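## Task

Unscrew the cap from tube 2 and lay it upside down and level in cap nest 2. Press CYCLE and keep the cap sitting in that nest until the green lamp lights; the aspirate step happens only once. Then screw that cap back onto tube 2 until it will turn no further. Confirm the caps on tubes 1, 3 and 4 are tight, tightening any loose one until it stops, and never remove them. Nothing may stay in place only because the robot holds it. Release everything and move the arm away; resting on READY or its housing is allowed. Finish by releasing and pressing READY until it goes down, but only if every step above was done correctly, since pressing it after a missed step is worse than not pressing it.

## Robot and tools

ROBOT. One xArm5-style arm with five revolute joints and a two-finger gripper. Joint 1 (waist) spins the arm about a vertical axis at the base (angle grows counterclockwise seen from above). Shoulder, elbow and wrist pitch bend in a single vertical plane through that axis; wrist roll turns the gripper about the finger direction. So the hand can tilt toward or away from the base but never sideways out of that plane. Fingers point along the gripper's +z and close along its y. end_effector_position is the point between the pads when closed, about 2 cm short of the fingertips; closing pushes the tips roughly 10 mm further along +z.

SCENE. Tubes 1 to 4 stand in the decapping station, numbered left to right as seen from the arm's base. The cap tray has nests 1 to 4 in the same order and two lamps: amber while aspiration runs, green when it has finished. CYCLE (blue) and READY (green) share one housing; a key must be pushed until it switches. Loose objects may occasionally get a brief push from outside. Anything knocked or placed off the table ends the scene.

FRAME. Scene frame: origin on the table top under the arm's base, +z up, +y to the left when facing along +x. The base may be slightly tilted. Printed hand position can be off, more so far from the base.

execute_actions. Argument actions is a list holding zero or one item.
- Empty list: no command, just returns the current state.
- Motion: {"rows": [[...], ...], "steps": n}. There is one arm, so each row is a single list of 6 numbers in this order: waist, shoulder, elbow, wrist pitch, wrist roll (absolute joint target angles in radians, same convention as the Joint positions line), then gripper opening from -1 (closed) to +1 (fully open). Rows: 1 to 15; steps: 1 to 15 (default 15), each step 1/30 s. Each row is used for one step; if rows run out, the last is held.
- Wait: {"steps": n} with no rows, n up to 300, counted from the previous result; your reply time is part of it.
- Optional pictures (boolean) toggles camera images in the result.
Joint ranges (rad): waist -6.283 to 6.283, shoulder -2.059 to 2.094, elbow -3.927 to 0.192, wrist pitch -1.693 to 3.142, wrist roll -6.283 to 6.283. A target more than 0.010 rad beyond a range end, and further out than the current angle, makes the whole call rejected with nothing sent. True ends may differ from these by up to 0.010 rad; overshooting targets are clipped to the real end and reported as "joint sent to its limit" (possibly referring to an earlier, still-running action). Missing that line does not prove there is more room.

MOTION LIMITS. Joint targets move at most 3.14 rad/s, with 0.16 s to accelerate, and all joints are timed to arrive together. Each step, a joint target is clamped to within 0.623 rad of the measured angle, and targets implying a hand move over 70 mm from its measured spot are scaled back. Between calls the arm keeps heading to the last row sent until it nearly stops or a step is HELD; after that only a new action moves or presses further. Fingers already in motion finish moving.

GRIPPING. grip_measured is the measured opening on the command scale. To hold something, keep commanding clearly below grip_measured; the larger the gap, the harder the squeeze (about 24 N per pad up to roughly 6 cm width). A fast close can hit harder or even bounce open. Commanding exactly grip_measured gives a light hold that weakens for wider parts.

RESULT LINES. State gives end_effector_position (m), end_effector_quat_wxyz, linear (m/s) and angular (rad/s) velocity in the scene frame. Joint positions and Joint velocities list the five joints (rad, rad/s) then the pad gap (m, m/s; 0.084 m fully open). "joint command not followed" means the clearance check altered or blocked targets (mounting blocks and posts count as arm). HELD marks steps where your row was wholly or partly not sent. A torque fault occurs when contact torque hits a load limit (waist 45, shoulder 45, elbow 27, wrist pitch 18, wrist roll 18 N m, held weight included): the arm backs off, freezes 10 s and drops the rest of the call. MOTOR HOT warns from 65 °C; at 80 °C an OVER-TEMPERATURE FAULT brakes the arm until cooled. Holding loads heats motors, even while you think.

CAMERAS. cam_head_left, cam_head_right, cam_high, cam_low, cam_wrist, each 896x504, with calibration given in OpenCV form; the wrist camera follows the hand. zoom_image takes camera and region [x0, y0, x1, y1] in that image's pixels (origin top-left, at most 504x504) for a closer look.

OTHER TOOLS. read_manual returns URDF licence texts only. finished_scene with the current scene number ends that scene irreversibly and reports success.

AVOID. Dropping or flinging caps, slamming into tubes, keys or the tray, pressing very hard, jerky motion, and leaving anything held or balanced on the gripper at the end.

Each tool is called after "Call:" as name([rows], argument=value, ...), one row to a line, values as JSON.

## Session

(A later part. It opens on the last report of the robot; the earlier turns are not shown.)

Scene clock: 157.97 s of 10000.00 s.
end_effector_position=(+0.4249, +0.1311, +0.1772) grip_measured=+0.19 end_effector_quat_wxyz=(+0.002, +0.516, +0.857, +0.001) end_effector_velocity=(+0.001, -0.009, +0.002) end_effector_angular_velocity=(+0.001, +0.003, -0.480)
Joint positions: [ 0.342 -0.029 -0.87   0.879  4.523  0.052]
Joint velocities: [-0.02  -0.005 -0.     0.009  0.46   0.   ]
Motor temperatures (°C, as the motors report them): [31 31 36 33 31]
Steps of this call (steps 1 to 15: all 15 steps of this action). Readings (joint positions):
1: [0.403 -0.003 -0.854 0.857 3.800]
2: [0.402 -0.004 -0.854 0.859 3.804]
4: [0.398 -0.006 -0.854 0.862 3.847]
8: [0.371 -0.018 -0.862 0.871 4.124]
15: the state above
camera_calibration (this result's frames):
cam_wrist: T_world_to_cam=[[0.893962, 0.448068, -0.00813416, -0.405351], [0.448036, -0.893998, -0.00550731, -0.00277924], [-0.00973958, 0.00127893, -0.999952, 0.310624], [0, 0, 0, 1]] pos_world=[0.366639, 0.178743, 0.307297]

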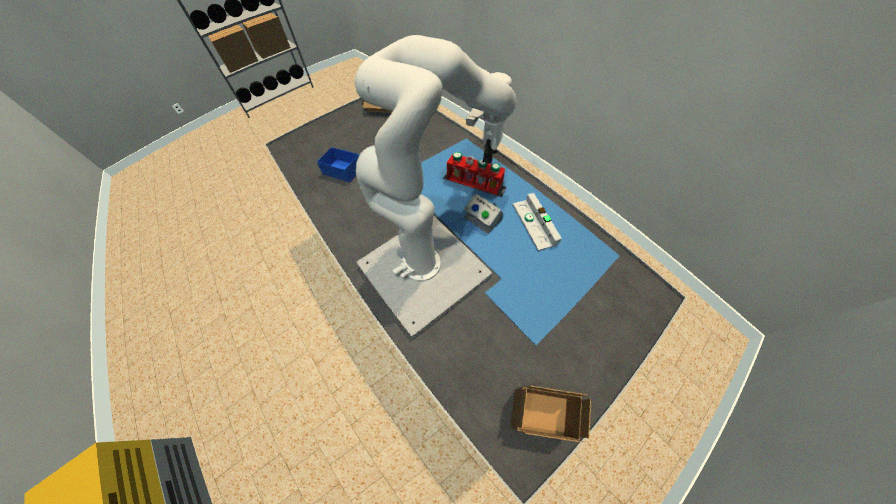

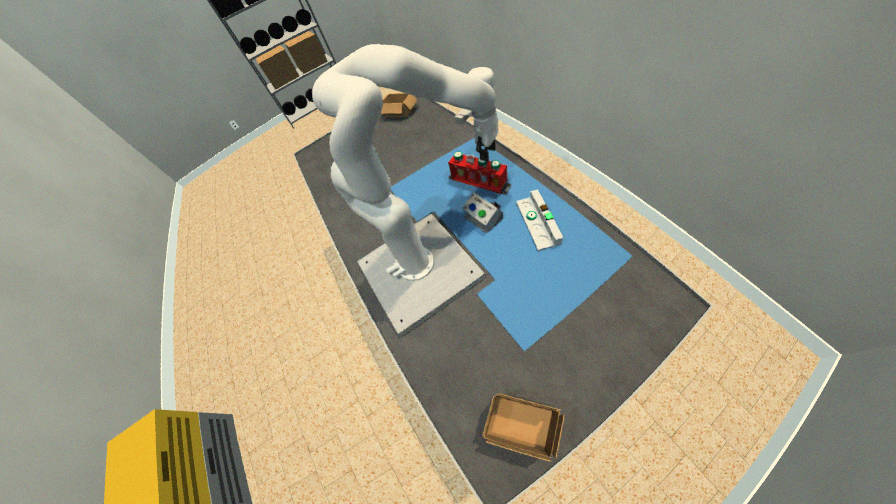

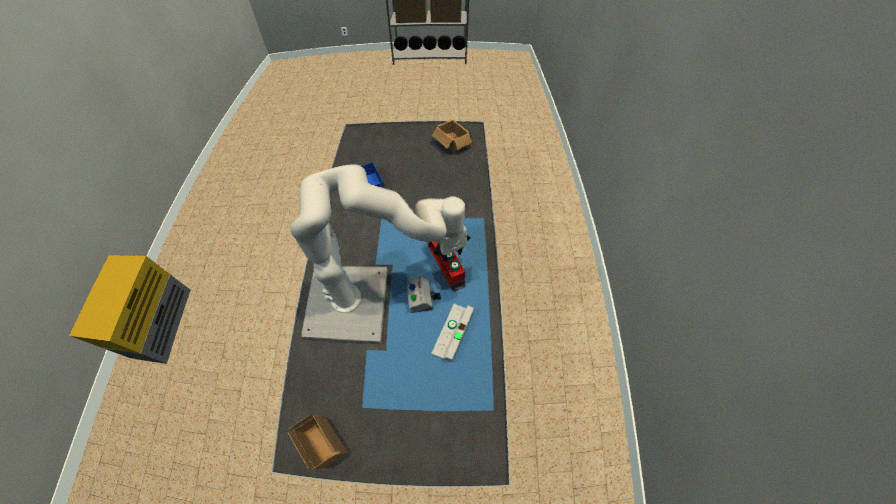

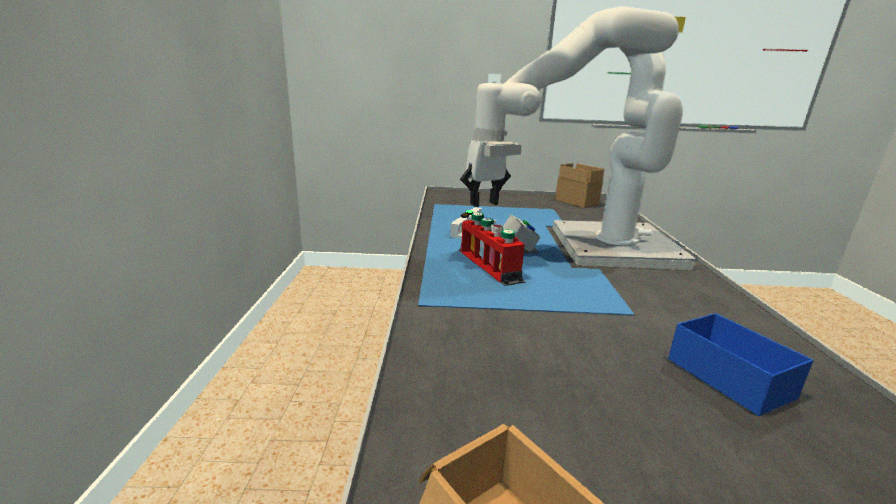

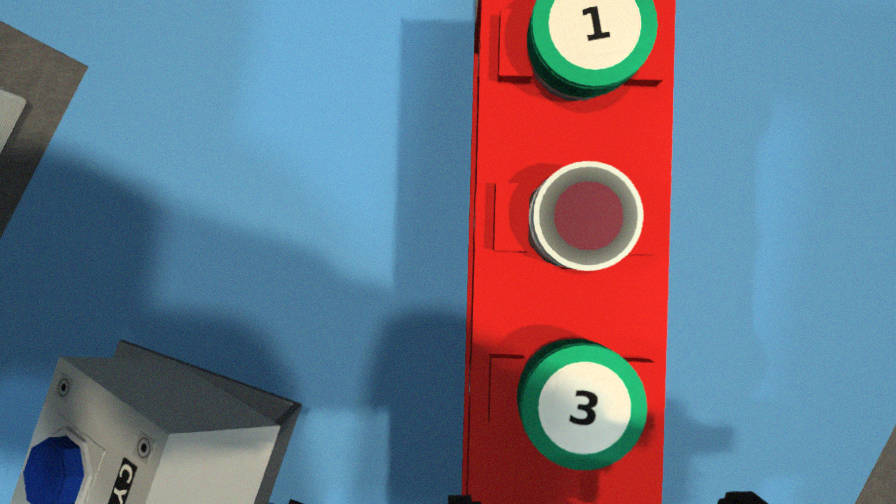

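Call:
execute_actions([
  {"rows":[[0.639,0.013,-0.875,0.864,4.88,0.2]],"steps":15},
], pictures=false)

Call:
execute_actions([
  {"rows":[[0.639,0.093,-0.853,0.749,4.88,0.2]],"steps":15},
], pictures=false)

Call:
execute_actions([
  {"rows":[[0.639,0.093,-0.853,0.749,4.88,-0.6]],"steps":8},
], pictures=false)

Call:
execute_actions([
  {"rows":[[0.639,0.095,-0.853,0.747,6.2,-0.6]],"steps":15},
], pictures=false)

Call:
execute_actions([
  {"rows":[[0.639,0.095,-0.853,0.747,6.2,-0.6],[0.639,0.095,-0.853,0.747,6.2,-0.6],[0.639,0.095,-0.853,0.747,6.2,-0.6],[0.639,0.095,-0.853,0.747,6.2,-0.6],[0.639,0.095,-0.853,0.747,6.2,-0.6],[0.639,0.095,-0.853,0.747,6.2,-0.6],[0.639,0.095,-0.853,0.747,6.2,-0.6],[0.639,0.095,-0.853,0.747,6.2,0.2]],"steps":14},
], pictures=false)

Call:
execute_actions([
  {"rows":[[0.639,0.0,-0.875,0.875,6.2,0.2]],"steps":12},
], pictures=false)

Call:
execute_actions([
  {"rows":[[0.57,-0.04,-0.87,0.89,4.8,0.2]],"steps":15},
], pictures=false)

Call:
execute_actions([
  {"steps":6},
])

Scene clock: 169.63 s of 10000.00 s.
end_effector_position=(+0.3715, +0.2450, +0.1622) grip_measured=+0.19 end_effector_quat_wxyz=(-0.004, +0.539, +0.842, -0.008) end_effector_velocity=(-0.032, +0.054, -0.005) end_effector_angular_velocity=(-0.002, +0.001, -0.042)
Joint positions: [ 0.627  0.011 -0.874  0.865  4.865  0.052]
Joint velocities: [ 0.142  0.019 -0.007 -0.011  0.184 -0.   ]
Motor temperatures (°C, as the motors report them): [31 31 36 33 31]
Steps of this call (steps 1 to 30: the robot went on to your last target; steps 31 to 335: nothing new was sent; steps 336 to 350: all 15 steps of this action). Readings (joint positions):
336: [0.340 -0.030 -0.870 0.880 4.560]
337: [0.342 -0.030 -0.870 0.880 4.564]
339: [0.375 -0.025 -0.871 0.878 4.604]
343: [0.496 -0.007 -0.873 0.872 4.726]
350: the state above

Scene clock: 170.13 s of 10000.00 s.
end_effector_position=(+0.3747, +0.2535, +0.1272) grip_measured=+0.19 end_effector_quat_wxyz=(-0.002, +0.541, +0.841, -0.001) end_effector_velocity=(-0.001, +0.000, -0.005) end_effector_angular_velocity=(-0.001, +0.001, +0.001)
Joint positions: [ 0.639  0.092 -0.854  0.75   4.88   0.052]
Joint velocities: [ 0.002  0.008  0.005 -0.012  0.001  0.   ]
Motor temperatures (°C, as the motors report them): [31 31 36 33 31]
Steps of this call (steps 1 to 15: all 15 steps of this action). Readings (joint positions):
1: [0.631 0.012 -0.875 0.865 4.870]
2: [0.633 0.014 -0.874 0.861 4.873]
4: [0.635 0.035 -0.871 0.826 4.877]
8: [0.637 0.084 -0.853 0.767 4.879]
15: the state above

Scene clock: 170.40 s of 10000.00 s.
end_effector_position=(+0.3731, +0.2529, +0.1272) grip_measured=-0.12 end_effector_quat_wxyz=(-0.003, +0.541, +0.841, -0.003) end_effector_velocity=(+0.002, +0.001, -0.002) end_effector_angular_velocity=(+0.003, -0.004, -0.001)
Joint positions: [ 0.64   0.089 -0.852  0.755  4.88   0.039]
Joint velocities: [-0.001  0.006 -0.001 -0.009  0.001  0.002]
Motor temperatures (°C, as the motors report them): [31 31 36 33 31]
Steps of this call (steps 1 to 8: all 8 steps of this action). Readings (joint positions):
1: [0.639 0.092 -0.854 0.750 4.880]
2: [0.639 0.092 -0.853 0.750 4.880]
4: [0.640 0.089 -0.852 0.755 4.880]
8: the state above

Scene clock: 170.90 s of 10000.00 s.
end_effector_position=(+0.3748, +0.2569, +0.1266) grip_measured=-0.24 end_effector_quat_wxyz=(-0.001, +0.863, +0.505, +0.000) end_effector_velocity=(+0.009, +0.014, +0.003) end_effector_angular_velocity=(+0.024, -0.031, -2.525)
Joint positions: [ 0.645  0.096 -0.856  0.744  5.825  0.034]
Joint velocities: [ 0.015  0.013 -0.014 -0.044  2.54  -0.042]
Motor temperatures (°C, as the motors report them): [31 31 36 33 31]
Steps of this call (steps 1 to 15: all 15 steps of this action). Readings (joint positions):
1: [0.639 0.089 -0.852 0.754 4.880]
2: [0.639 0.090 -0.852 0.754 4.884]
4: [0.638 0.090 -0.852 0.755 4.927]
8: [0.636 0.092 -0.853 0.755 5.203]
15: the state above

Scene clock: 171.37 s of 10000.00 s.
end_effector_position=(+0.3736, +0.2529, +0.1237) grip_measured=+0.17 end_effector_quat_wxyz=(-0.000, +0.943, +0.334, -0.004) end_effector_velocity=(+0.005, +0.005, +0.010) end_effector_angular_velocity=(+0.013, -0.019, -0.017)
Joint positions: [ 0.639  0.098 -0.851  0.746  6.198  0.051]
Joint velocities: [ 0.003 -0.013 -0.013  0.003  0.021  0.013]
Motor temperatures (°C, as the motors report them): [31 31 36 33 31]
Steps of this call (steps 1 to 14: all 14 steps of this action). Readings (joint positions):
1: [0.645 0.097 -0.857 0.743 5.908]
2: [0.643 0.097 -0.857 0.742 5.982]
4: [0.641 0.097 -0.856 0.742 6.096]
8: [0.639 0.097 -0.854 0.744 6.180]
14: the state above

Scene clock: 171.77 s of 10000.00 s.
end_effector_position=(+0.3681, +0.2485, +0.1653) grip_measured=+0.19 end_effector_quat_wxyz=(+0.001, +0.943, +0.332, -0.008) end_effector_velocity=(-0.013, -0.005, +0.000) end_effector_angular_velocity=(-0.023, +0.034, +0.010)
Joint positions: [ 0.638  0.003 -0.874  0.872  6.2    0.052]
Joint velocities: [ 0.008 -0.014  0.007  0.048 -0.002  0.   ]
Motor temperatures (°C, as the motors report them): [31 31 36 33 31]
Steps of this call (steps 1 to 12: all 12 steps of this action). Readings (joint positions):
1: [0.639 0.098 -0.852 0.746 6.198]
2: [0.639 0.095 -0.852 0.750 6.199]
4: [0.639 0.071 -0.857 0.786 6.199]
8: [0.637 0.011 -0.874 0.855 6.200]
12: the state above

Scene clock: 172.27 s of 10000.00 s.
end_effector_position=(+0.3829, +0.2238, +0.1806) grip_measured=+0.19 end_effector_quat_wxyz=(-0.000, +0.711, +0.703, +0.002) end_effector_velocity=(+0.004, -0.013, +0.004) end_effector_angular_velocity=(-0.006, -0.008, +2.578)
Joint positions: [ 0.573 -0.038 -0.87   0.889  5.253  0.052]
Joint velocities: [-0.029 -0.017  0.006  0.01  -2.607 -0.   ]
Motor temperatures (°C, as the motors report them): [31 31 36 33 31]
Steps of this call (steps 1 to 15: all 15 steps of this action). Readings (joint positions):
1: [0.638 0.002 -0.873 0.873 6.200]
2: [0.638 0.002 -0.874 0.874 6.196]
4: [0.634 -0.001 -0.873 0.876 6.153]
8: [0.605 -0.019 -0.872 0.883 5.876]
15: the state above

Scene clock: 172.47 s of 10000.00 s.
end_effector_position=(+0.3833, +0.2229, +0.1810) grip_measured=+0.19 end_effector_quat_wxyz=(+0.000, +0.563, +0.826, +0.002) end_effector_velocity=(+0.001, -0.002, +0.001) end_effector_angular_velocity=(-0.001, -0.004, +0.821)
Joint positions: [ 0.571 -0.04  -0.87   0.89   4.866  0.052]
Joint velocities: [-0.005 -0.002  0.    -0.    -0.827 -0.   ]
Motor temperatures (°C, as the motors report them): [31 31 36 33 31]
Steps of this call (steps 1 to 6: the robot went on to your last target). Readings (joint positions):
1: [0.572 -0.039 -0.870 0.890 5.166]
2: [0.571 -0.039 -0.870 0.890 5.085]
4: [0.571 -0.039 -0.870 0.890 4.949]
6: the state above
camera_calibration (this result's frames):
cam_wrist: T_world_to_cam=[[0.939069, 0.343634, -0.00805592, -0.403281], [0.343548, -0.939078, -0.0103718, 0.148955], [-0.0111292, 0.00697222, -0.999914, 0.313169], [0, 0, 0, 1]] pos_world=[0.331021, 0.276278, 0.311438]

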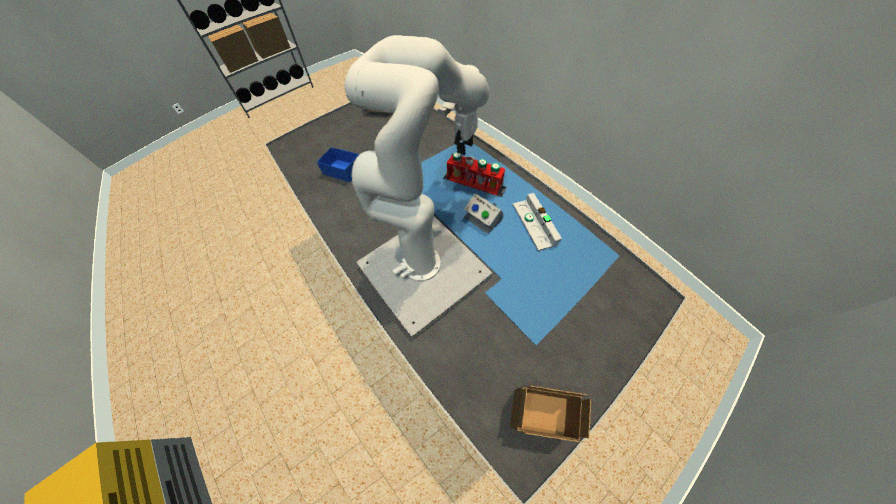

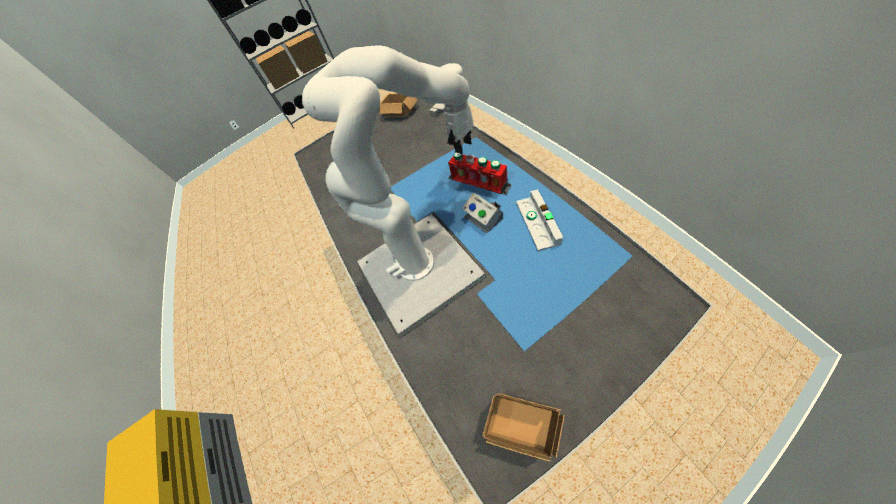

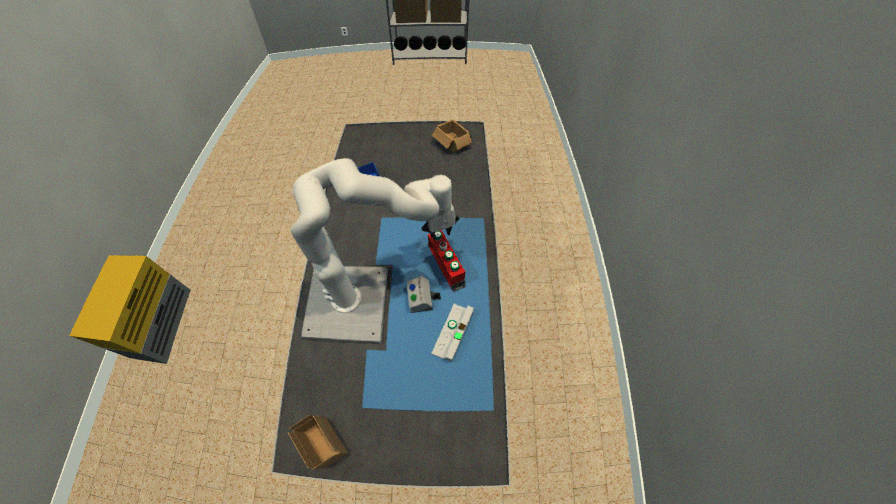

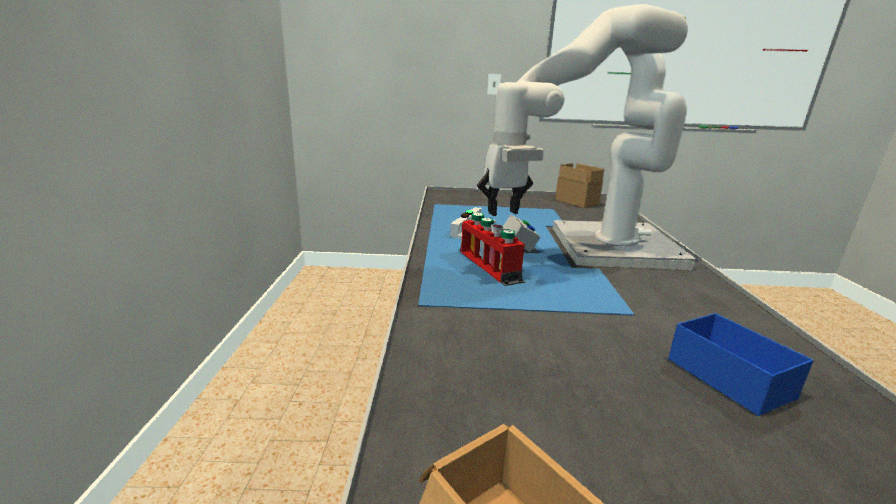

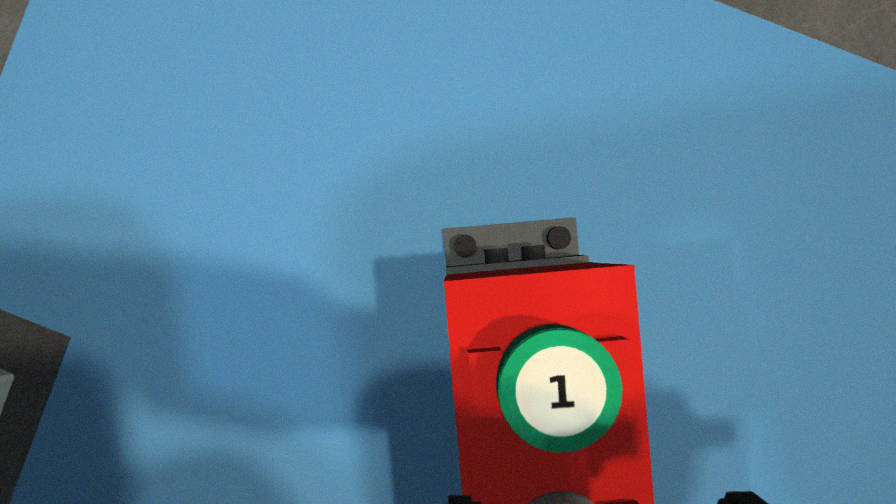

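Call:
execute_actions([
  {"rows":[[0.3,-0.16,-0.80,0.95,1.38,0.2]],"steps":15},
], pictures=false)

Call:
execute_actions([
  {"rows":[[0.38,-0.04,-0.87,0.90,1.38,0.2]],"steps":15},
], pictures=false)

Call:
execute_actions([
  {"steps":20},
])

Scene clock: 177.97 s of 10000.00 s.
end_effector_position=(+0.4001, +0.1174, +0.1983) grip_measured=+0.19 end_effector_quat_wxyz=(-0.001, +0.258, +0.966, -0.002) end_effector_velocity=(+0.002, -0.123, +0.018) end_effector_angular_velocity=(+0.002, +0.017, +2.338)
Joint positions: [ 0.328 -0.148 -0.807  0.944  3.949  0.052]
Joint velocities: [-0.286 -0.128  0.075  0.062 -2.624  0.   ]
Motor temperatures (°C, as the motors report them): [31 31 36 33 31]
Steps of this call (steps 1 to 30: the robot went on to your last target; steps 31 to 150: nothing new was sent; steps 151 to 165: all 15 steps of this action). Readings (joint positions):
151: [0.570 -0.040 -0.870 0.890 4.800]
152: [0.569 -0.041 -0.870 0.890 4.796]
154: [0.552 -0.048 -0.865 0.894 4.753]
158: [0.455 -0.091 -0.841 0.915 4.521]
165: the state above

Scene clock: 178.47 s of 10000.00 s.
end_effector_position=(+0.4156, +0.1451, +0.1809) grip_measured=+0.19 end_effector_quat_wxyz=(-0.003, -0.409, +0.913, -0.001) end_effector_velocity=(+0.007, +0.009, -0.001) end_effector_angular_velocity=(+0.017, -0.000, +2.627)
Joint positions: [ 0.378 -0.043 -0.868  0.901  2.634  0.052]
Joint velocities: [ 0.015  0.027 -0.024 -0.013 -2.612 -0.   ]
Motor temperatures (°C, as the motors report them): [31 31 36 33 31]
Steps of this call (steps 1 to 15: all 15 steps of this action). Readings (joint positions):
1: [0.320 -0.151 -0.805 0.945 3.861]
2: [0.315 -0.153 -0.804 0.946 3.773]
4: [0.316 -0.146 -0.809 0.943 3.598]
8: [0.356 -0.080 -0.846 0.917 3.247]
15: the state above

Scene clock: 179.13 s of 10000.00 s.
end_effector_position=(+0.4161, +0.1459, +0.1804) grip_measured=+0.19 end_effector_quat_wxyz=(+0.003, +0.865, -0.502, -0.001) end_effector_velocity=(-0.000, -0.000, +0.000) end_effector_angular_velocity=(+0.000, +0.001, +0.109)
Joint positions: [ 0.38  -0.04  -0.87   0.9    1.389  0.052]
Joint velocities: [-0.    -0.    -0.001  0.001 -0.109  0.   ]
Motor temperatures (°C, as the motors report them): [31 31 36 33 31]
Steps of this call (steps 1 to 20: the robot went on to your last target). Readings (joint positions):
1: [0.379 -0.042 -0.869 0.901 2.547]
2: [0.379 -0.042 -0.869 0.901 2.459]
4: [0.379 -0.041 -0.870 0.900 2.284]
8: [0.380 -0.040 -0.870 0.900 1.934]
20: the state above
camera_calibration (this result's frames):
cam_wrist: T_world_to_cam=[[-0.879817, -0.47528, -0.00565247, 0.468201], [-0.47522, 0.879817, -0.00938429, 0.140481], [0.0094333, -0.00557029, -0.99994, 0.306819], [0, 0, 0, 1]] pos_world=[0.475796, 0.100638, 0.310766]

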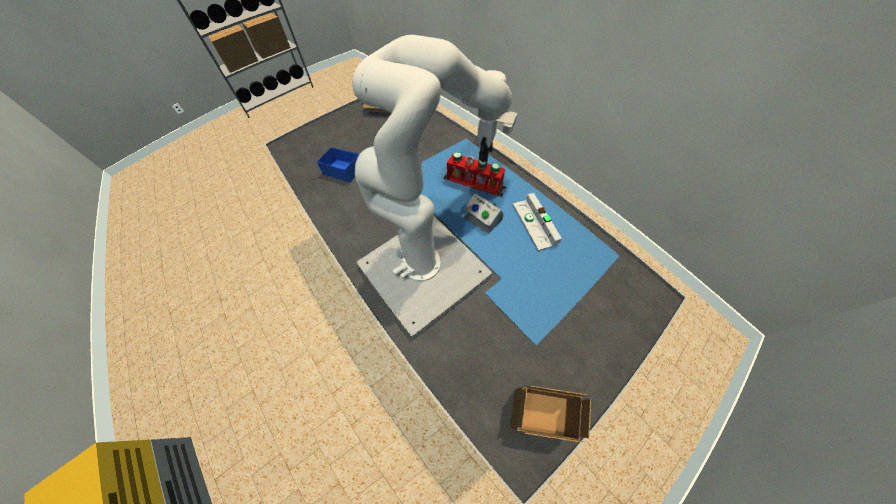

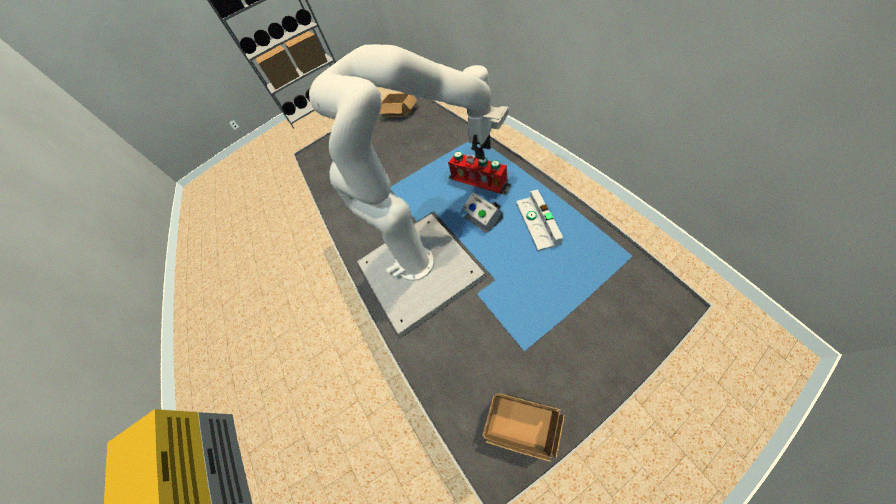

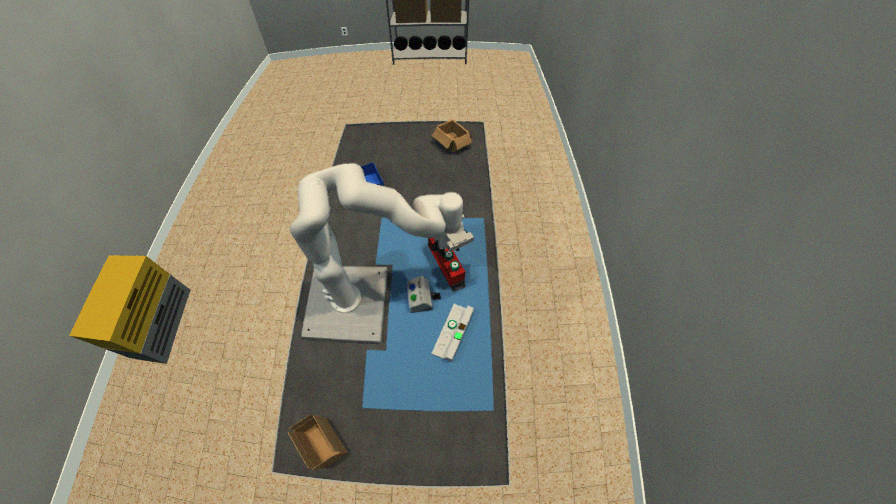

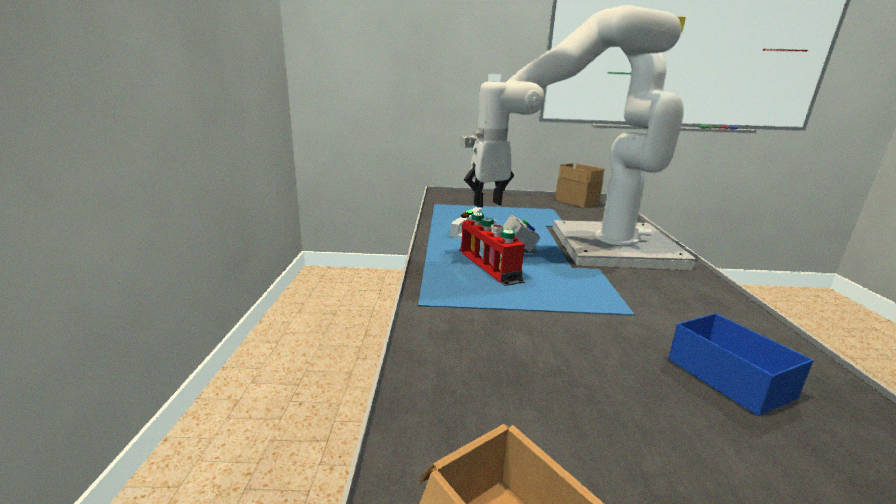

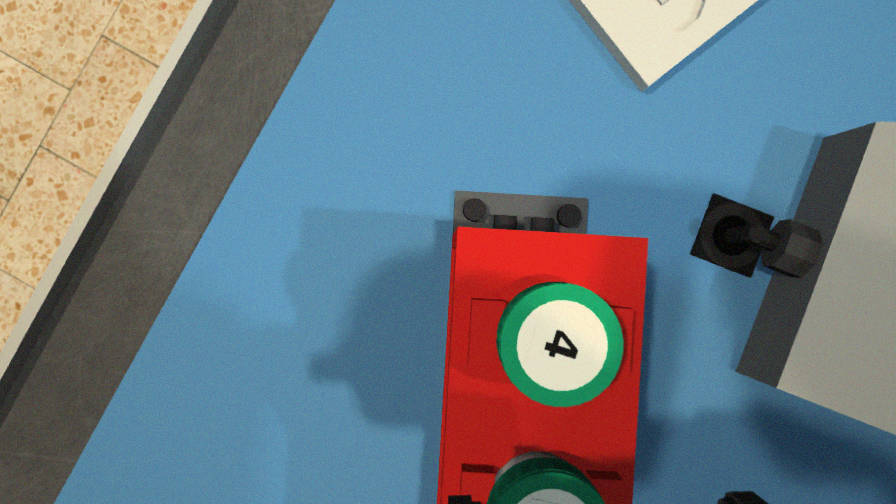

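Call:
execute_actions([
  {"rows":[[0.285,0.02,-0.861,0.85,1.38,0.2]],"steps":15},
], pictures=false)

Call:
execute_actions([
  {"rows":[[0.285,0.10,-0.861,0.75,1.38,0.2]],"steps":15},
], pictures=false)

Call:
execute_actions([
  {"rows":[[0.285,0.10,-0.861,0.75,1.38,-0.7]],"steps":8},
], pictures=false)

Call:
execute_actions([
  {"rows":[[0.285,0.101,-0.861,0.749,2.5,-0.7]],"steps":15},
], pictures=false)

Call:
execute_actions([
  {"rows":[[0.285,0.101,-0.861,0.749,2.5,-0.7],[0.285,0.101,-0.861,0.749,2.5,-0.7],[0.285,0.101,-0.861,0.749,2.5,-0.7],[0.285,0.101,-0.861,0.749,2.5,-0.7],[0.285,0.101,-0.861,0.749,2.5,-0.7],[0.285,0.101,-0.861,0.749,2.5,-0.7],[0.285,0.101,-0.861,0.749,2.5,0.2]],"steps":13},
], pictures=false)

Call:
execute_actions([
  {"rows":[[0.285,0.0,-0.883,0.875,2.5,0.2]],"steps":12},
], pictures=false)

Call:
execute_actions([
  {"rows":[[0.38,-0.04,-0.87,0.90,1.38,0.2]],"steps":15},
], pictures=false)

Call:
execute_actions([
  {"steps":4},
])

Scene clock: 186.57 s of 10000.00 s.
end_effector_position=(+0.4289, +0.1067, +0.1550) grip_measured=+0.19 end_effector_quat_wxyz=(+0.010, +0.843, -0.538, -0.007) end_effector_velocity=(-0.001, -0.003, -0.003) end_effector_angular_velocity=(-0.001, +0.005, -0.008)
Joint positions: [ 0.286  0.019 -0.861  0.85   1.38   0.052]
Joint velocities: [-0.007  0.005  0.003 -0.003  0.     0.   ]
Motor temperatures (°C, as the motors report them): [31 31 36 33 31]
Steps of this call (steps 1 to 30: the robot went on to your last target; steps 31 to 208: nothing new was sent; steps 209 to 223: all 15 steps of this action). Readings (joint positions):
209: [0.380 -0.040 -0.870 0.900 1.380]
210: [0.378 -0.039 -0.870 0.898 1.380]
212: [0.349 -0.021 -0.869 0.881 1.380]
216: [0.295 0.014 -0.860 0.858 1.380]
223: the state above

Scene clock: 187.07 s of 10000.00 s.
end_effector_position=(+0.4411, +0.1091, +0.1268) grip_measured=+0.19 end_effector_quat_wxyz=(+0.002, +0.842, -0.539, -0.000) end_effector_velocity=(+0.000, -0.000, -0.003) end_effector_angular_velocity=(+0.000, -0.000, +0.000)
Joint positions: [ 0.285  0.099 -0.861  0.751  1.38   0.052]
Joint velocities: [-0.     0.007  0.001 -0.008 -0.001 -0.   ]
Motor temperatures (°C, as the motors report them): [31 31 36 33 31]
Steps of this call (steps 1 to 15: all 15 steps of this action). Readings (joint positions):
1: [0.286 0.019 -0.861 0.850 1.380]
2: [0.286 0.021 -0.861 0.847 1.380]
4: [0.286 0.044 -0.863 0.815 1.380]
8: [0.285 0.091 -0.859 0.765 1.380]
15: the state above

Scene clock: 187.33 s of 10000.00 s.
end_effector_position=(+0.4409, +0.1088, +0.1276) grip_measured=-0.16 end_effector_quat_wxyz=(+0.002, +0.842, -0.539, -0.000) end_effector_velocity=(-0.000, +0.001, -0.001) end_effector_angular_velocity=(-0.001, +0.002, +0.002)
Joint positions: [ 0.285  0.096 -0.861  0.753  1.38   0.037]
Joint velocities: [ 0.002  0.004 -0.002 -0.     0.     0.001]
Motor temperatures (°C, as the motors report them): [31 31 36 33 31]
Steps of this call (steps 1 to 8: all 8 steps of this action). Readings (joint positions):
1: [0.285 0.099 -0.861 0.751 1.380]
2: [0.285 0.099 -0.861 0.751 1.380]
4: [0.285 0.097 -0.862 0.753 1.380]
8: the state above

Scene clock: 187.83 s of 10000.00 s.
end_effector_position=(+0.4406, +0.1108, +0.1265) grip_measured=-0.22 end_effector_quat_wxyz=(-0.003, -0.517, +0.856, -0.001) end_effector_velocity=(+0.005, +0.024, -0.005) end_effector_angular_velocity=(+0.001, -0.038, -1.941)
Joint positions: [ 0.289  0.1   -0.862  0.751  2.302  0.034]
Joint velocities: [ 0.048  0.023 -0.006 -0.048  1.989 -0.022]
Motor temperatures (°C, as the motors report them): [31 31 36 33 31]
Steps of this call (steps 1 to 15: all 15 steps of this action). Readings (joint positions):
1: [0.285 0.097 -0.861 0.753 1.380]
2: [0.285 0.097 -0.861 0.753 1.384]
4: [0.284 0.097 -0.861 0.753 1.426]
8: [0.286 0.097 -0.861 0.753 1.703]
15: the state above

Scene clock: 188.27 s of 10000.00 s.
end_effector_position=(+0.4404, +0.1062, +0.1224) grip_measured=+0.17 end_effector_quat_wxyz=(-0.005, -0.425, +0.905, -0.001) end_effector_velocity=(+0.007, +0.011, +0.018) end_effector_angular_velocity=(+0.008, -0.031, +0.009)
Joint positions: [ 0.279  0.107 -0.859  0.745  2.499  0.051]
Joint velocities: [ 0.021 -0.027 -0.017  0.013  0.012  0.014]
Motor temperatures (°C, as the motors report them): [31 31 36 33 31]
Steps of this call (steps 1 to 13: all 13 steps of this action). Readings (joint positions):
1: [0.291 0.101 -0.862 0.750 2.362]
2: [0.291 0.101 -0.862 0.748 2.408]
4: [0.290 0.102 -0.862 0.747 2.460]
8: [0.289 0.102 -0.862 0.747 2.492]
13: the state above

Scene clock: 188.67 s of 10000.00 s.
end_effector_position=(+0.4346, +0.1074, +0.1684) grip_measured=+0.19 end_effector_quat_wxyz=(-0.004, -0.427, +0.904, -0.001) end_effector_velocity=(-0.017, -0.003, -0.002) end_effector_angular_velocity=(-0.012, +0.049, +0.002)
Joint positions: [ 0.285  0.003 -0.882  0.871  2.5    0.052]
Joint velocities: [ 0.003 -0.015  0.013  0.053  0.     0.   ]
Motor temperatures (°C, as the motors report them): [31 31 36 33 31]
Steps of this call (steps 1 to 12: all 12 steps of this action). Readings (joint positions):
1: [0.280 0.106 -0.859 0.746 2.499]
2: [0.281 0.103 -0.860 0.750 2.499]
4: [0.282 0.077 -0.864 0.787 2.500]
8: [0.284 0.012 -0.884 0.854 2.500]
12: the state above

Scene clock: 189.17 s of 10000.00 s.
end_effector_position=(+0.4169, +0.1446, +0.1800) grip_measured=+0.19 end_effector_quat_wxyz=(+0.003, +0.813, -0.583, -0.001) end_effector_velocity=(-0.011, +0.016, +0.003) end_effector_angular_velocity=(+0.008, +0.014, +2.025)
Joint positions: [ 0.376 -0.038 -0.871  0.899  1.577  0.052]
Joint velocities: [ 0.043 -0.017  0.009  0.016 -1.981 -0.   ]
Motor temperatures (°C, as the motors report them): [31 31 36 33 31]
Steps of this call (steps 1 to 15: all 15 steps of this action). Readings (joint positions):
1: [0.285 0.003 -0.882 0.872 2.500]
2: [0.285 0.002 -0.882 0.874 2.496]
4: [0.291 -0.001 -0.881 0.876 2.453]
8: [0.332 -0.019 -0.876 0.887 2.175]
15: the state above

Scene clock: 189.30 s of 10000.00 s.
end_effector_position=(+0.4162, +0.1455, +0.1802) grip_measured=+0.19 end_effector_quat_wxyz=(+0.003, +0.857, -0.516, -0.001) end_effector_velocity=(-0.002, +0.002, +0.001) end_effector_angular_velocity=(+0.003, +0.002, +0.502)
Joint positions: [ 0.379 -0.039 -0.87   0.9    1.42   0.052]
Joint velocities: [ 0.006 -0.004  0.001  0.002 -0.496  0.   ]
Motor temperatures (°C, as the motors report them): [31 31 36 33 31]
Steps of this call (steps 1 to 4: the robot went on to your last target). Readings (joint positions):
1: [0.378 -0.039 -0.870 0.899 1.518]
2: [0.378 -0.039 -0.870 0.900 1.472]
4: the state above
camera_calibration (this result's frames):
cam_wrist: T_world_to_cam=[[-0.894445, -0.447146, -0.00537086, 0.470068], [-0.447086, 0.89444, -0.00954184, 0.127115], [0.00907051, -0.00613341, -0.99994, 0.306836], [0, 0, 0, 1]] pos_world=[0.474498, 0.0983745, 0.310555]

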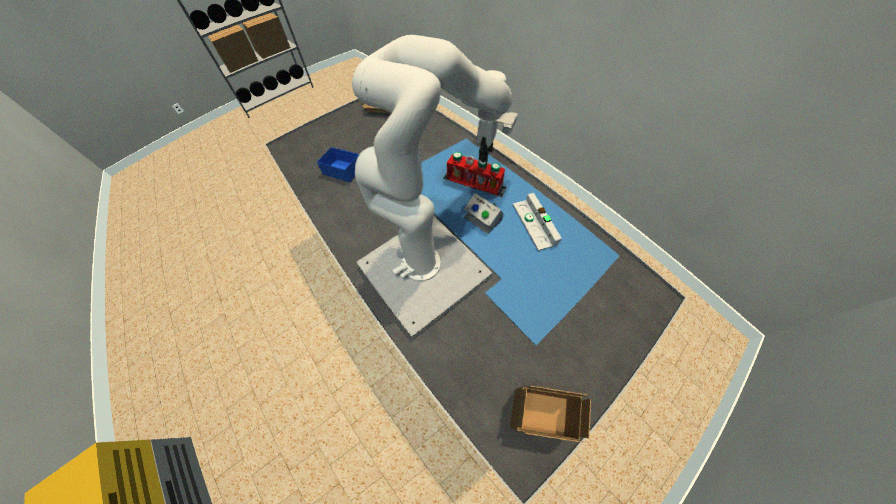

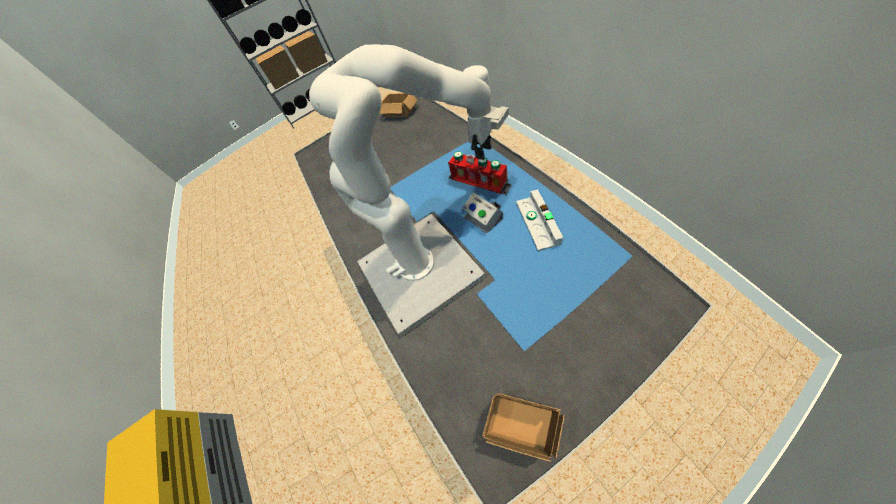

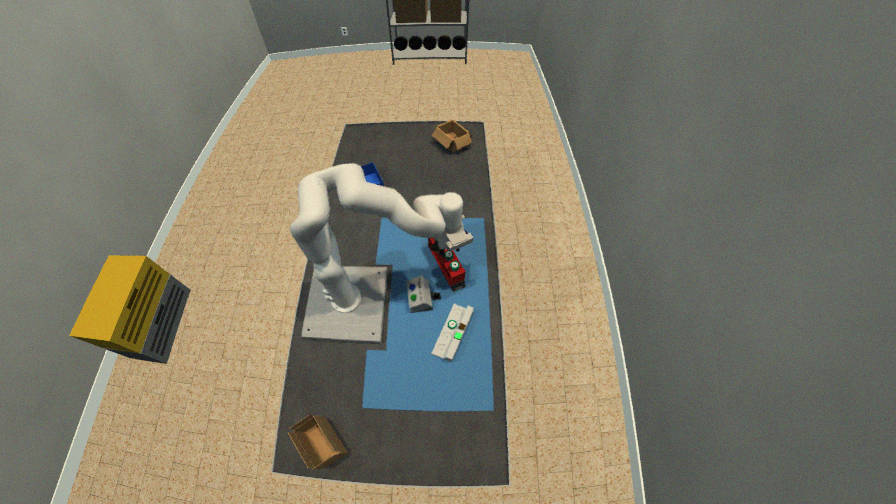

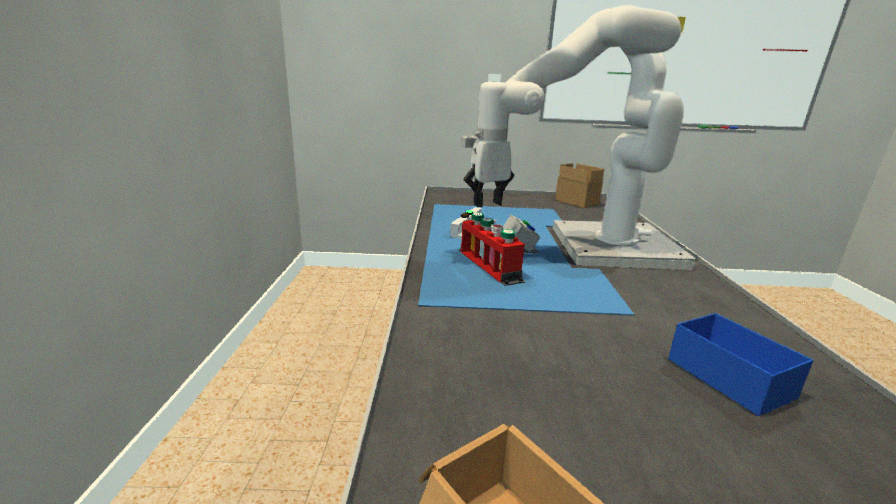

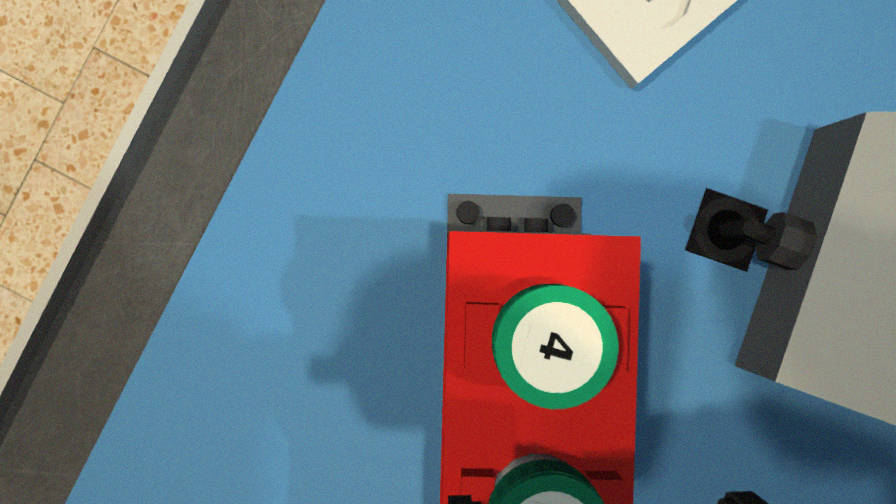

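Call:
execute_actions([
  {"rows":[[0.2,-0.16,-0.80,0.95,-1,0.2]],"steps":15},
], pictures=false)

Call:
execute_actions([
  {"rows":[[-0.177,-0.16,-0.80,0.95,-3,0.2]],"steps":15},
], pictures=false)

Call:
execute_actions([
  {"rows":[[-0.177,0.10,-0.80,0.69,-6.13,0.2]],"steps":15},
], pictures=false)

Call:
execute_actions([
  {"steps":50},
])

Scene clock: 194.13 s of 10000.00 s.
end_effector_position=(+0.4093, +0.0689, +0.1994) grip_measured=+0.19 end_effector_quat_wxyz=(+0.003, +0.991, -0.137, -0.002) end_effector_velocity=(-0.012, -0.039, +0.005) end_effector_angular_velocity=(+0.006, +0.028, +2.525)
Joint positions: [ 0.208 -0.154 -0.804  0.947  0.441  0.052]
Joint velocities: [-0.09  -0.059  0.043  0.032 -2.614 -0.   ]
Motor temperatures (°C, as the motors report them): [31 31 36 33 31]
Steps of this call (steps 1 to 30: the robot went on to your last target; steps 31 to 130: nothing new was sent; steps 131 to 145: all 15 steps of this action). Readings (joint positions):
131: [0.380 -0.040 -0.870 0.900 1.380]
132: [0.379 -0.041 -0.870 0.900 1.376]
134: [0.368 -0.048 -0.865 0.904 1.333]
138: [0.292 -0.099 -0.836 0.925 1.058]
145: the state above

Scene clock: 194.63 s of 10000.00 s.
end_effector_position=(+0.4089, -0.0606, +0.2009) grip_measured=+0.19 end_effector_quat_wxyz=(+0.004, +0.982, +0.189, -0.003) end_effector_velocity=(-0.036, -0.228, +0.002) end_effector_angular_velocity=(+0.004, +0.020, +2.028)
Joint positions: [-0.108 -0.159 -0.8    0.95  -0.532  0.052]
Joint velocities: [-0.562 -0.005  0.003  0.004 -2.59   0.   ]
Motor temperatures (°C, as the motors report them): [31 31 36 33 31]
Steps of this call (steps 1 to 15: all 15 steps of this action). Readings (joint positions):
1: [0.206 -0.156 -0.802 0.948 0.353]
2: [0.204 -0.157 -0.802 0.949 0.269]
4: [0.180 -0.158 -0.801 0.949 0.133]
8: [0.056 -0.158 -0.801 0.949 -0.033]
15: the state above

Scene clock: 195.13 s of 10000.00 s.
end_effector_position=(+0.4295, -0.0945, +0.1149) grip_measured=+0.19 end_effector_quat_wxyz=(+0.001, +0.725, +0.689, -0.005) end_effector_velocity=(+0.015, -0.012, -0.047) end_effector_angular_velocity=(+0.010, -0.001, +2.598)
Joint positions: [-0.175  0.086 -0.8    0.705 -1.738  0.052]
Joint velocities: [-0.019  0.141 -0.008 -0.157 -2.617  0.   ]
Motor temperatures (°C, as the motors report them): [31 31 36 33 31]
Steps of this call (steps 1 to 15: all 15 steps of this action). Readings (joint positions):
1: [-0.125 -0.160 -0.800 0.950 -0.619]
2: [-0.139 -0.159 -0.800 0.949 -0.704]
4: [-0.154 -0.141 -0.802 0.926 -0.852]
8: [-0.164 -0.012 -0.798 0.805 -1.135]
15: the state above

Scene clock: 196.80 s of 10000.00 s.
end_effector_position=(+0.4306, -0.0956, +0.1102) grip_measured=+0.19 end_effector_quat_wxyz=(+0.005, +0.972, -0.234, -0.001) end_effector_velocity=(-0.000, +0.000, -0.000) end_effector_angular_velocity=(+0.006, +0.011, +1.227)
Joint positions: [-0.177  0.1   -0.8    0.69  -6.031  0.052]
Joint velocities: [ 0.     0.     0.    -0.    -1.227 -0.   ]
Motor temperatures (°C, as the motors report them): [31 31 36 33 31]
Steps of this call (steps 1 to 50: the robot went on to your last target). Readings (joint positions):
1: [-0.176 0.090 -0.800 0.700 -1.826]
2: [-0.176 0.093 -0.800 0.697 -1.914]
4: [-0.176 0.096 -0.800 0.693 -2.089]
8: [-0.177 0.099 -0.800 0.691 -2.439]
50: the state above
camera_calibration (this result's frames):
cam_wrist: T_world_to_cam=[[-0.475167, -0.879894, -0.00145771, 0.152378], [-0.879854, 0.47516, -0.00886955, 0.494665], [0.00849691, -0.00293195, -0.99996, 0.235753], [0, 0, 0, 1]] pos_world=[0.505635, -0.100278, 0.240353]

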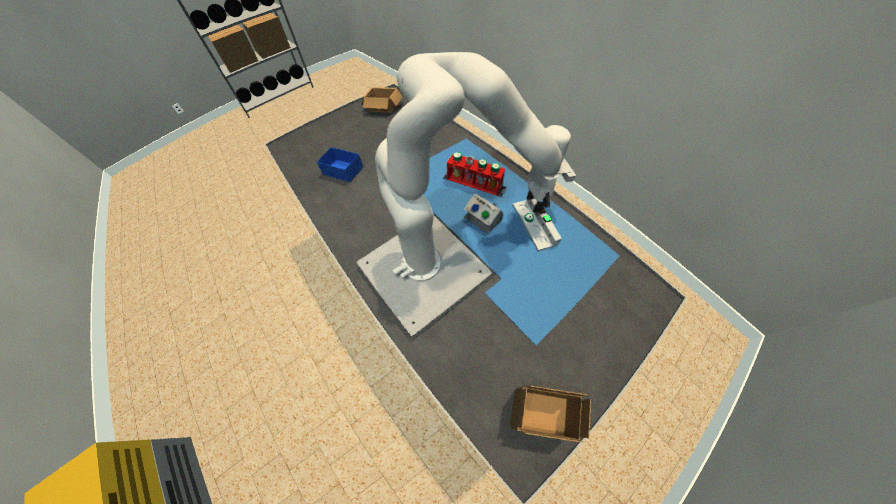

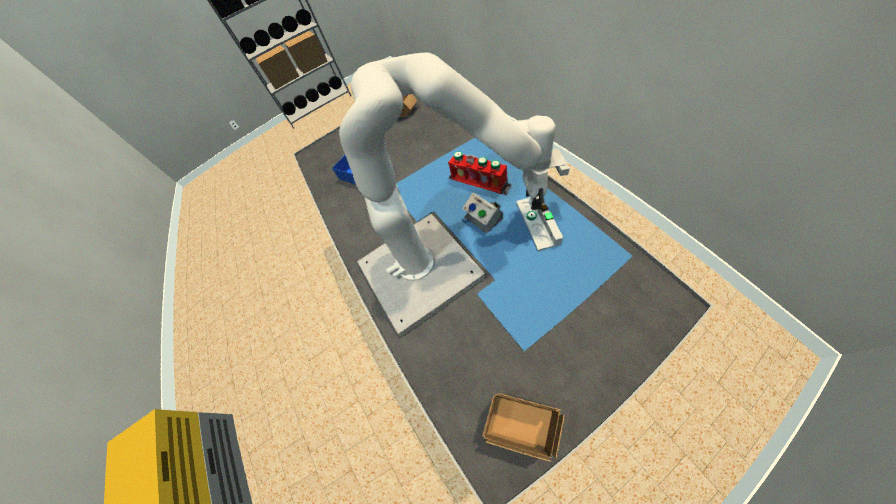

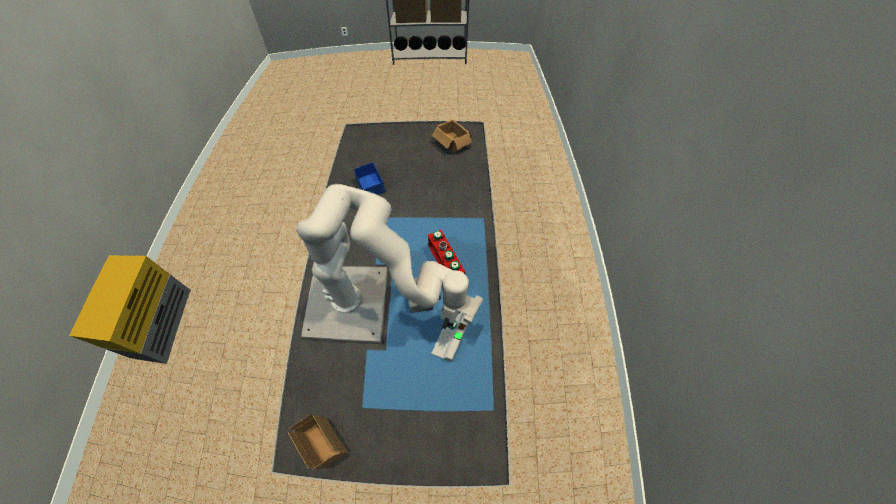

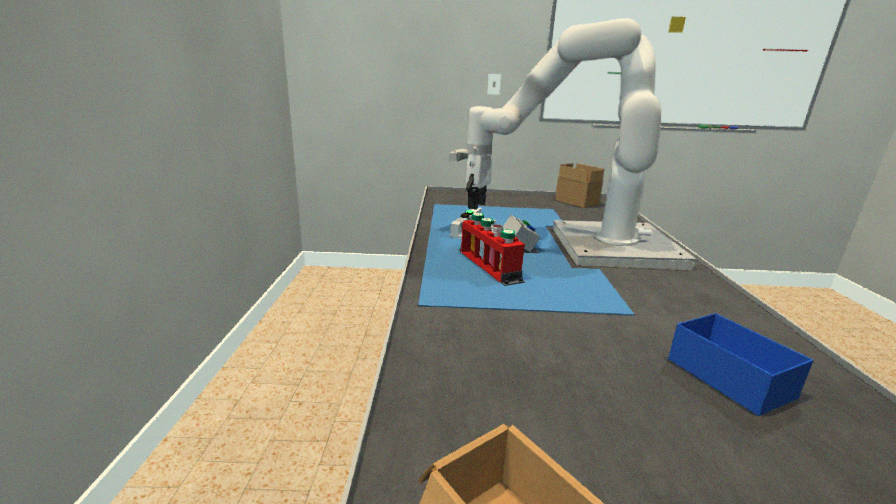

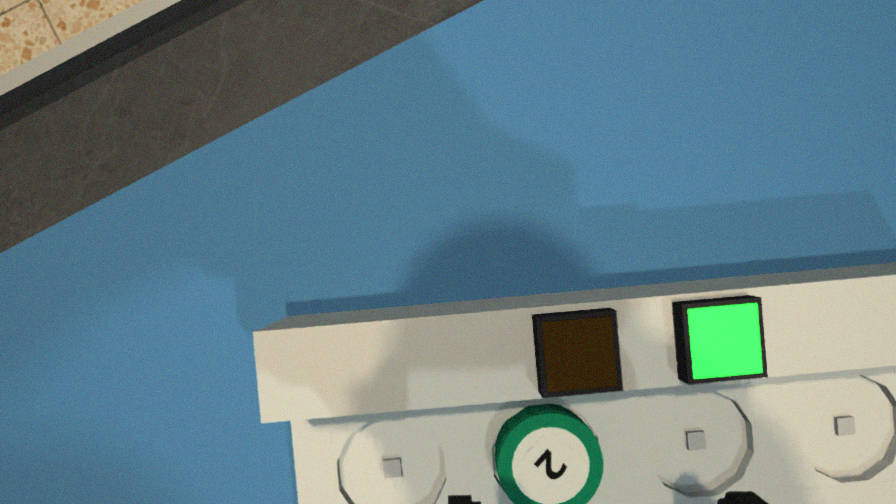

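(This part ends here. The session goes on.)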